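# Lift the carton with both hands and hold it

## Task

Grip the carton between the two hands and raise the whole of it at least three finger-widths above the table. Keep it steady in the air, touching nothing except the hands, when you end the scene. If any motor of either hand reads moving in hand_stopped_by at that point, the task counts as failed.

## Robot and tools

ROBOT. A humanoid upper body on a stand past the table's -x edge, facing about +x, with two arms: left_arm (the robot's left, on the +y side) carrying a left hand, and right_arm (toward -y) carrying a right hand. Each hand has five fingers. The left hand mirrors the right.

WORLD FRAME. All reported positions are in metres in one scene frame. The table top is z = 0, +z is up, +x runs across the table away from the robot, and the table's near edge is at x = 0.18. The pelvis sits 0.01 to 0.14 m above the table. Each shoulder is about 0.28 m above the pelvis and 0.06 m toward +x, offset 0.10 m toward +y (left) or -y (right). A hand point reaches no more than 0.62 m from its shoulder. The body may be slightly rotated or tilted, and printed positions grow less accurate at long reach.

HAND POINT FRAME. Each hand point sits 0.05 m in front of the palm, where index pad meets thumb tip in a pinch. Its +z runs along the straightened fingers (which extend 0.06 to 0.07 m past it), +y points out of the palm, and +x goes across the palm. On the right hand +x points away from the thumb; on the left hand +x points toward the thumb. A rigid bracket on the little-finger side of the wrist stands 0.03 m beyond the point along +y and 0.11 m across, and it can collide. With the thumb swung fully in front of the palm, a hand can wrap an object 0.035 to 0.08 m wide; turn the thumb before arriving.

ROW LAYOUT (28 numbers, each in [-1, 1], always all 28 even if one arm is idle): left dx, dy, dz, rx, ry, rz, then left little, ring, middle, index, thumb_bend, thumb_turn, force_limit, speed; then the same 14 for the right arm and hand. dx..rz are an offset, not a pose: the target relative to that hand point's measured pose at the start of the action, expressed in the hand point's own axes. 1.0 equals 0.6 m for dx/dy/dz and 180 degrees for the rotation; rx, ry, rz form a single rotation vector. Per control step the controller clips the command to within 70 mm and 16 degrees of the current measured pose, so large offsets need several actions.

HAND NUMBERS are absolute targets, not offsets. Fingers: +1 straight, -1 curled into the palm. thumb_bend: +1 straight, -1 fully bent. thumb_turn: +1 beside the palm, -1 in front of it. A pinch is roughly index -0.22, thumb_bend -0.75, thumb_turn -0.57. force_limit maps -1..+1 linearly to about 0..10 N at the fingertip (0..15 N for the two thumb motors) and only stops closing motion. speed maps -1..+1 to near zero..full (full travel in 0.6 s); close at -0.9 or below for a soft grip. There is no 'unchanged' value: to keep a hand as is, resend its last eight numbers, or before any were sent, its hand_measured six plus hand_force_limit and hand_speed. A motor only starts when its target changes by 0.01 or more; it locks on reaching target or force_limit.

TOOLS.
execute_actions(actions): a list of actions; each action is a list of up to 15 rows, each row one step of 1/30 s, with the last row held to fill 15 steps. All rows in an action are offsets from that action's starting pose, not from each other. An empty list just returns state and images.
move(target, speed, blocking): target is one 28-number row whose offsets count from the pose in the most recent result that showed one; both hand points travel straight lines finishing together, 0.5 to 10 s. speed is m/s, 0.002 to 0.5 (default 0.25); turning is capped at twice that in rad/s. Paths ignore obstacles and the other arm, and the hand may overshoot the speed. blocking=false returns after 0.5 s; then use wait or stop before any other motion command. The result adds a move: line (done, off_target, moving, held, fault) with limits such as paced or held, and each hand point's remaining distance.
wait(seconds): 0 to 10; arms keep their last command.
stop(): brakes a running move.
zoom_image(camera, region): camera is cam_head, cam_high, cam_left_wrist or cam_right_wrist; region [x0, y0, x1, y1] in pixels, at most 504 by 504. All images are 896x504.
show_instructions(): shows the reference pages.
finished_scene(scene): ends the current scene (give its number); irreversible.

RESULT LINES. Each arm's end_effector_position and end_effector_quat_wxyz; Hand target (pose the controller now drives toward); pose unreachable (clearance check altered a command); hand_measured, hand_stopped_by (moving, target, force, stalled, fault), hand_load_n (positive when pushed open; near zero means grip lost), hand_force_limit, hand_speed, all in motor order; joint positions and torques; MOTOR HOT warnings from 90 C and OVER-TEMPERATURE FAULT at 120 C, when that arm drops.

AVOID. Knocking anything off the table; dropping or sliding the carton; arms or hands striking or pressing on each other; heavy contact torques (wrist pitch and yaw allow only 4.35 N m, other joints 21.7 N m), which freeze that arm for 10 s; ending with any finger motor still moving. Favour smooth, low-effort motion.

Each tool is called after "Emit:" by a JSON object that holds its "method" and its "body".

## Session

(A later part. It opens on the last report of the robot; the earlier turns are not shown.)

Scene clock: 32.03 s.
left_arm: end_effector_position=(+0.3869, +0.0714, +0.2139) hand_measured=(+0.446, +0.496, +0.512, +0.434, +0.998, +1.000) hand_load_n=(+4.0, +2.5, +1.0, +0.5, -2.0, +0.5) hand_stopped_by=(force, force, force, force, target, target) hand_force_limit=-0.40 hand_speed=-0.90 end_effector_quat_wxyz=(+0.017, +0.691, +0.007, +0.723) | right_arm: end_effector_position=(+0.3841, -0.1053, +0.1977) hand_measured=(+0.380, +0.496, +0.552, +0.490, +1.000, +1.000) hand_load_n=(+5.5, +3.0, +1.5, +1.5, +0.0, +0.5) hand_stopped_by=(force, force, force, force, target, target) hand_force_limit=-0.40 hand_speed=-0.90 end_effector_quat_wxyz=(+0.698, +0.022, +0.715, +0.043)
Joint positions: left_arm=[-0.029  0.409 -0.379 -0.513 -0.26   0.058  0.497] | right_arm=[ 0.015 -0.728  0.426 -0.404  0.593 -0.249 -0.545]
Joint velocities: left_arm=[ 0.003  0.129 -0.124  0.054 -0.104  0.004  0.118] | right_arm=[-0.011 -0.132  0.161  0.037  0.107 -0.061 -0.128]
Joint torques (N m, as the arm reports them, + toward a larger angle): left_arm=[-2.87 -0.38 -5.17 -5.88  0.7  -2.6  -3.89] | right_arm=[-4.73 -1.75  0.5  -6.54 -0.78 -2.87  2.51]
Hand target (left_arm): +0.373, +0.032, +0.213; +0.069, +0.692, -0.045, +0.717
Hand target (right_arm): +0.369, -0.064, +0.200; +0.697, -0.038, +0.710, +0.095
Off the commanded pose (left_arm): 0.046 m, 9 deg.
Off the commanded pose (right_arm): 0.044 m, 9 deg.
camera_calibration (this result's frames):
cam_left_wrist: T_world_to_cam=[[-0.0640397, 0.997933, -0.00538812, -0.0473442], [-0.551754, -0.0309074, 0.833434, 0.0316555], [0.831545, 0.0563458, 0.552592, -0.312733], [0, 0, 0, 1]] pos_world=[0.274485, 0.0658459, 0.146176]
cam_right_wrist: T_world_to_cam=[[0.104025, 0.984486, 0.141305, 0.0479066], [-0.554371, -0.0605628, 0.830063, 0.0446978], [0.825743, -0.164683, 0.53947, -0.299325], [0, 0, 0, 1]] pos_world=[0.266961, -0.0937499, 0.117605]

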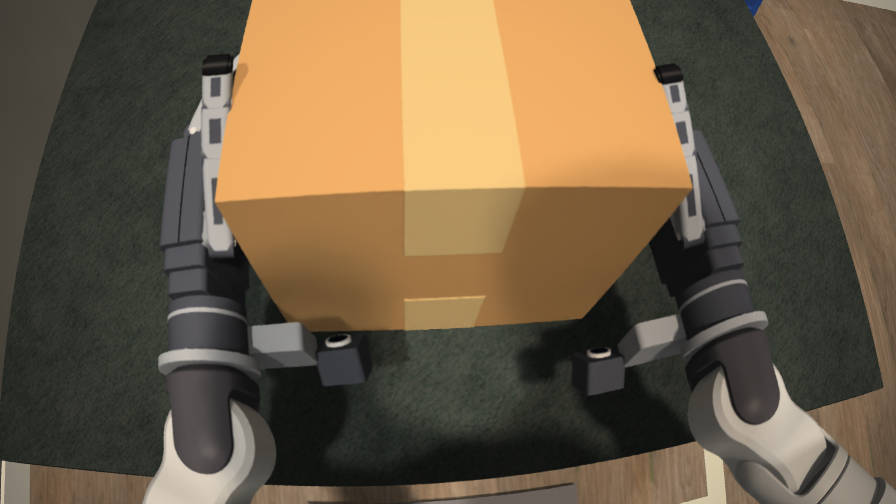

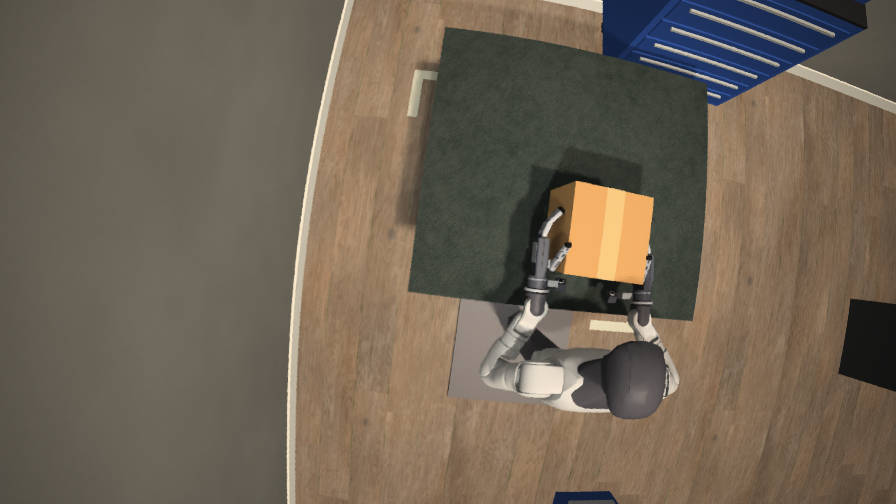

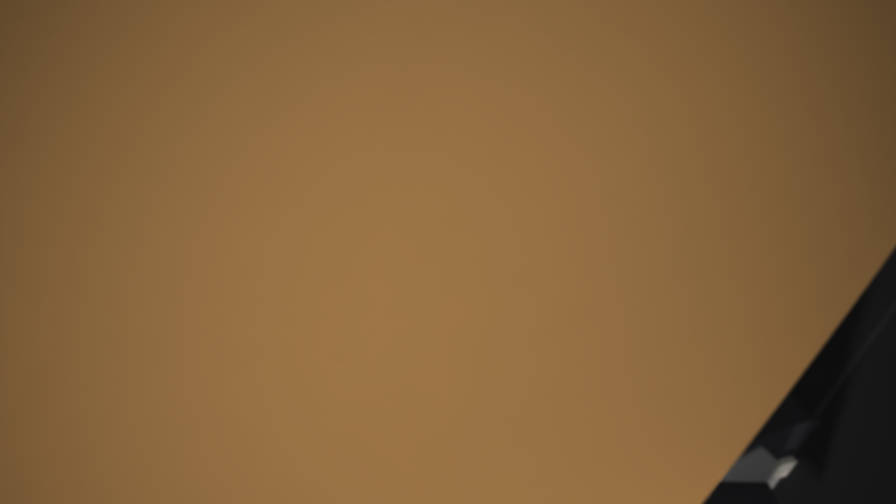

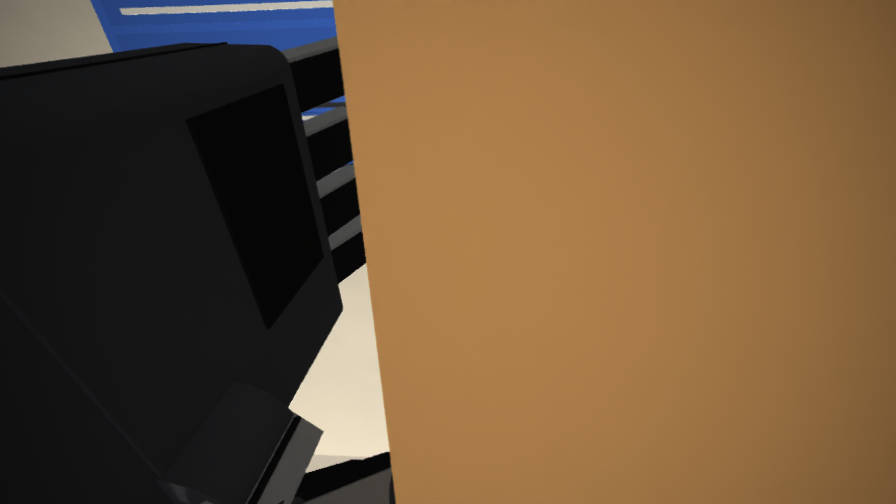

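Emit:
{"method": "execute_actions", "body": {"actions": [[[0.035,0.068,-0.015,-0.038,0,0,0.2,0.2,0.2,0.2,1,1,-0.4,-0.9,-0.04,0.075,-0.018,-0.047,0,-0.01,0.2,0.2,0.2,0.2,1,1,-0.4,-0.9]],[[0.035,0.068,-0.015,-0.038,0,0,0.2,0.2,0.2,0.2,1,1,-0.4,-0.9,-0.04,0.075,-0.018,-0.047,0,-0.01,0.2,0.2,0.2,0.2,1,1,-0.4,-0.9]]]}}

Emit:
{"method": "wait", "body": {"seconds": 3}}

Scene clock: 36.27 s.
left_arm: end_effector_position=(+0.3848, +0.0780, +0.2695) hand_measured=(+0.446, +0.496, +0.512, +0.434, +0.998, +1.000) hand_load_n=(+2.5, +0.5, +0.0, +0.0, -4.0, +1.0) hand_stopped_by=(force, force, force, force, target, target) hand_force_limit=-0.40 hand_speed=-0.90 end_effector_quat_wxyz=(+0.002, +0.672, +0.038, +0.740) | right_arm: end_effector_position=(+0.3857, -0.0961, +0.2516) hand_measured=(+0.380, +0.496, +0.552, +0.490, +0.998, +1.000) hand_load_n=(+5.5, +1.0, +0.0, +0.0, -2.5, +1.0) hand_stopped_by=(force, force, force, force, target, target) hand_force_limit=-0.40 hand_speed=-0.90 end_effector_quat_wxyz=(+0.698, +0.026, +0.714, +0.048)
Joint positions: left_arm=[-0.136  0.537 -0.423 -0.774 -0.393  0.258  0.768] | right_arm=[-0.109 -1.     0.496 -0.689  0.794 -0.158 -0.827]
Joint velocities: left_arm=[ 0.008  0.132 -0.114  0.049 -0.144  0.     0.137] | right_arm=[-0.043 -0.121  0.199  0.051  0.086 -0.081 -0.116]
Joint torques (N m, as the arm reports them, + toward a larger angle): left_arm=[-3.61  0.8  -4.05 -5.51  0.94 -1.84 -4.09] | right_arm=[-4.93 -3.62 -1.59 -6.34 -1.32 -1.63  2.59]
Hand target (left_arm): +0.373, +0.039, +0.262; +0.049, +0.681, -0.022, +0.730
Hand target (right_arm): +0.369, -0.060, +0.251; +0.695, -0.040, +0.712, +0.090
Off the commanded pose (left_arm): 0.046 m, 9 deg.
Off the commanded pose (right_arm): 0.039 m, 9 deg.
camera_calibration (this result's frames):
cam_left_wrist: T_world_to_cam=[[-0.128791, 0.991059, -0.034841, -0.0203809], [-0.590479, -0.0484134, 0.8056, 0.00809744], [0.796711, 0.124327, 0.591435, -0.344428], [0, 0, 0, 1]] pos_world=[0.276566, 0.0634124, 0.196473]
cam_right_wrist: T_world_to_cam=[[0.102589, 0.982728, 0.154015, 0.0282652], [-0.554792, -0.0719862, 0.828869, 0.000776915], [0.82564, -0.17048, 0.537824, -0.328328], [0, 0, 0, 1]] pos_world=[0.268612, -0.0836942, 0.171585]

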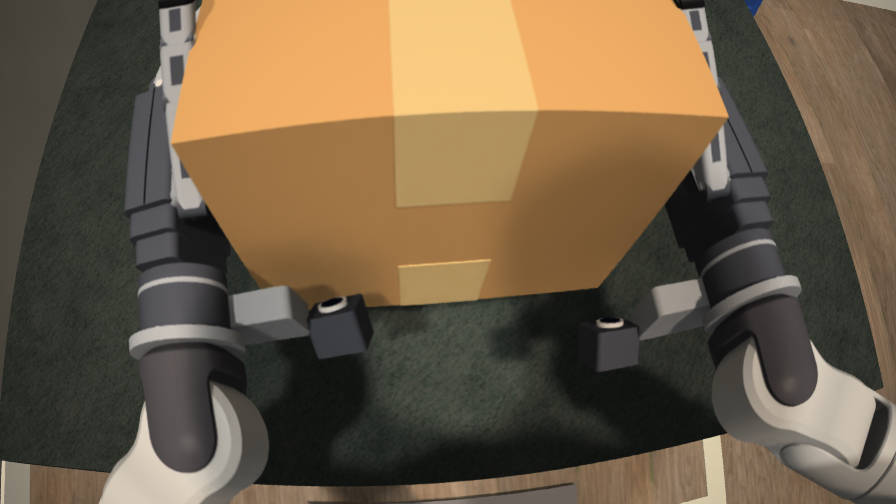

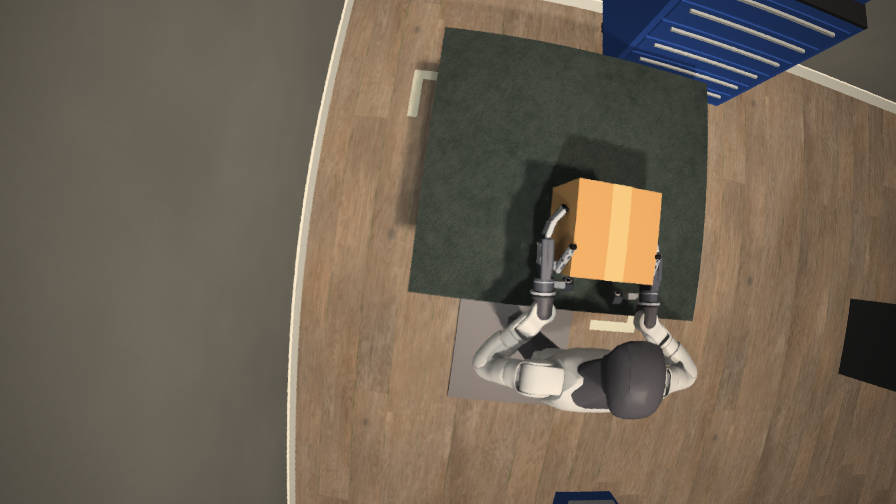

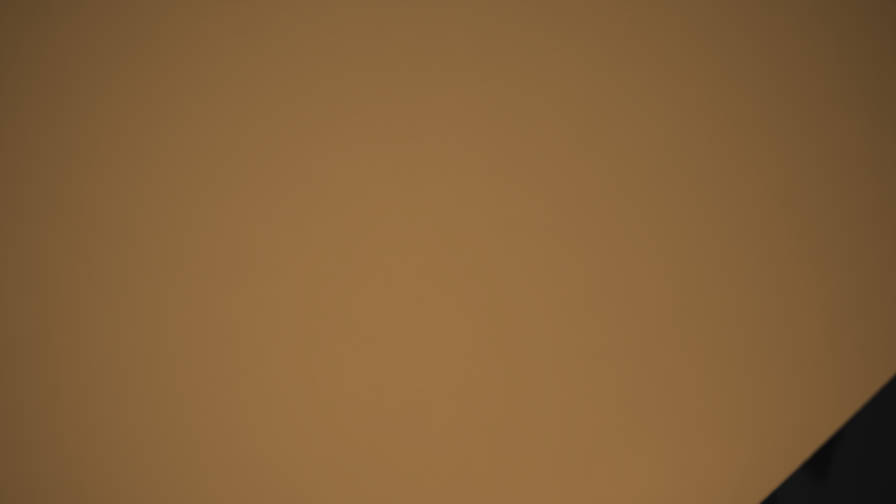

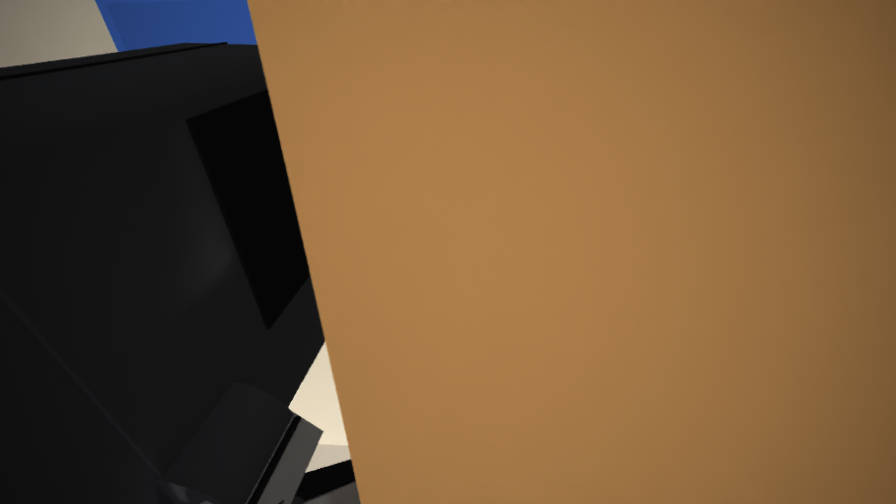

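Scene clock: 39.27 s.
left_arm: end_effector_position=(+0.3849, +0.0778, +0.2682) hand_measured=(+0.446, +0.496, +0.512, +0.434, +0.998, +1.000) hand_load_n=(+2.5, +0.5, +0.0, +0.0, -4.0, +1.0) hand_stopped_by=(force, force, force, force, target, target) hand_force_limit=-0.40 hand_speed=-0.90 end_effector_quat_wxyz=(+0.002, +0.673, +0.038, +0.738) | right_arm: end_effector_position=(+0.3860, -0.0961, +0.2507) hand_measured=(+0.380, +0.496, +0.552, +0.490, +0.998, +1.000) hand_load_n=(+5.5, +1.0, +0.0, +0.0, -2.5, +1.0) hand_stopped_by=(force, force, force, force, target, target) hand_force_limit=-0.40 hand_speed=-0.90 end_effector_quat_wxyz=(+0.697, +0.026, +0.715, +0.048)
Joint positions: left_arm=[-0.138  0.545 -0.429 -0.771 -0.4    0.253  0.776] | right_arm=[-0.115 -1.008  0.506 -0.687  0.799 -0.165 -0.833]
Joint velocities: left_arm=[-0.011  0.    -0.009 -0.002  0.003  0.     0.   ] | right_arm=[-0.009 -0.009  0.     0.012  0.005  0.     0.   ]
Joint torques (N m, as the arm reports them, + toward a larger angle): left_arm=[-3.47  0.61 -4.09 -5.8   0.95 -1.78 -4.09] | right_arm=[-4.85 -3.3  -1.62 -6.23 -1.17 -1.62  2.63]
Hand target (left_arm): +0.373, +0.039, +0.262; +0.049, +0.681, -0.022, +0.730
Hand target (right_arm): +0.369, -0.060, +0.251; +0.695, -0.040, +0.712, +0.090
Off the commanded pose (left_arm): 0.045 m, 9 deg.
Off the commanded pose (right_arm): 0.039 m, 9 deg.
wait: 3.00 s; at rest by 0.20 s
camera_calibration (this result's frames):
cam_left_wrist: T_world_to_cam=[[-0.128108, 0.991158, -0.0345432, -0.0206133], [-0.587025, -0.0477081, 0.808162, 0.00711178], [0.799369, 0.12381, 0.587946, -0.343733], [0, 0, 0, 1]] pos_world=[0.276303, 0.0633279, 0.195637]
cam_right_wrist: T_world_to_cam=[[0.103483, 0.982672, 0.153776, 0.0281295], [-0.55172, -0.0719284, 0.830922, -0.000003765], [0.827585, -0.170828, 0.534716, -0.32809], [0, 0, 0, 1]] pos_world=[0.268609, -0.0836892, 0.171112]

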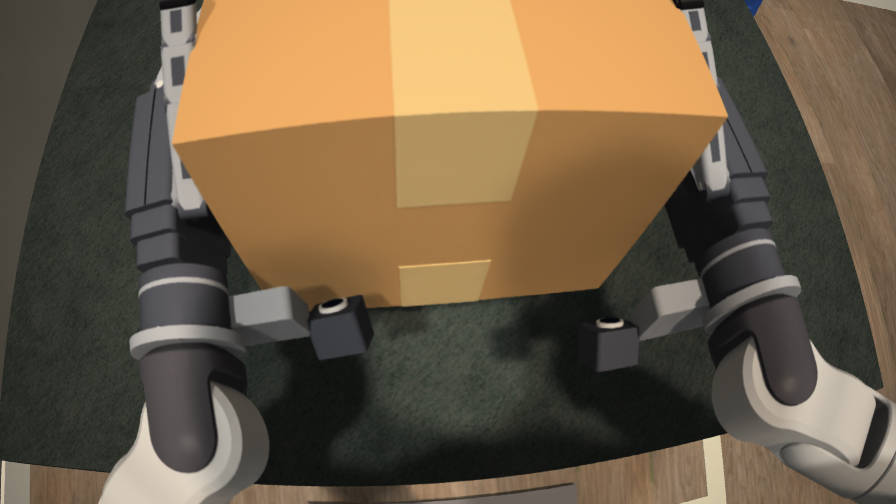

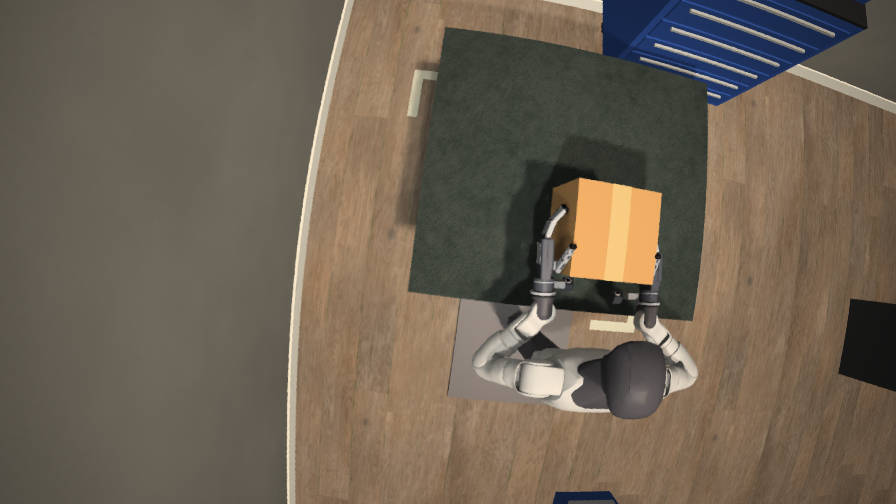

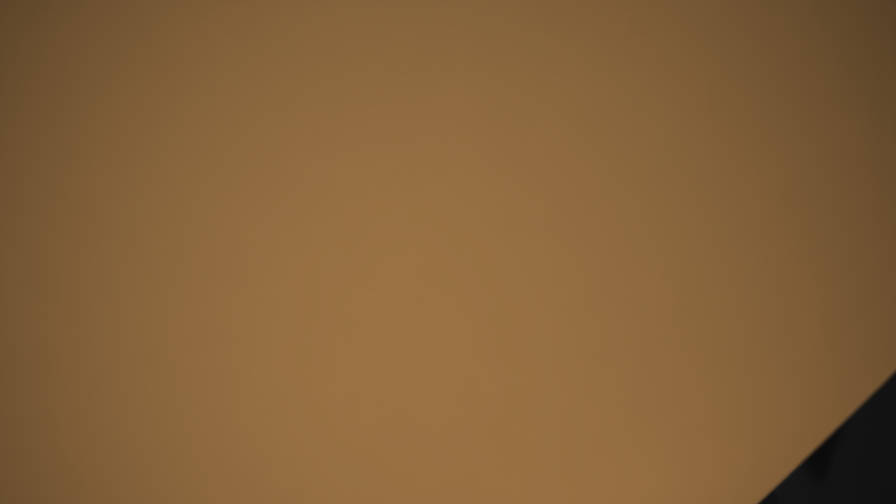

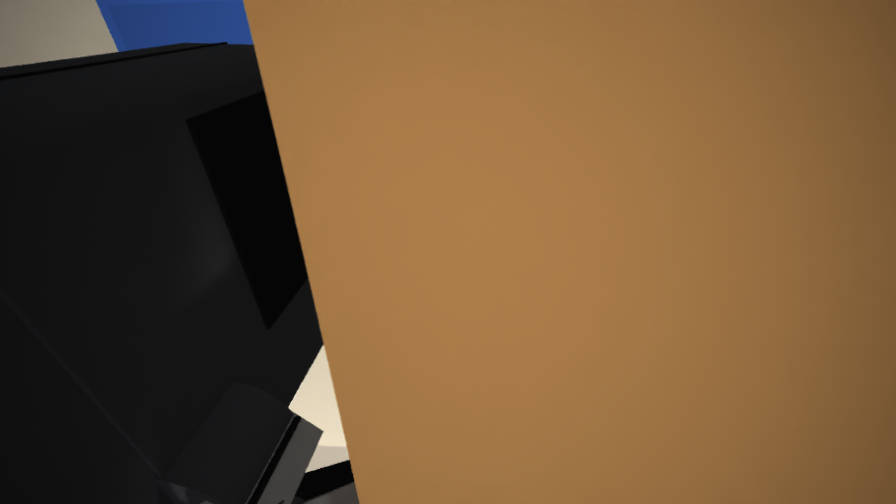

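Emit:
{"method": "finished_scene", "body": {"scene": 2}}

The scene is finished: the task was done.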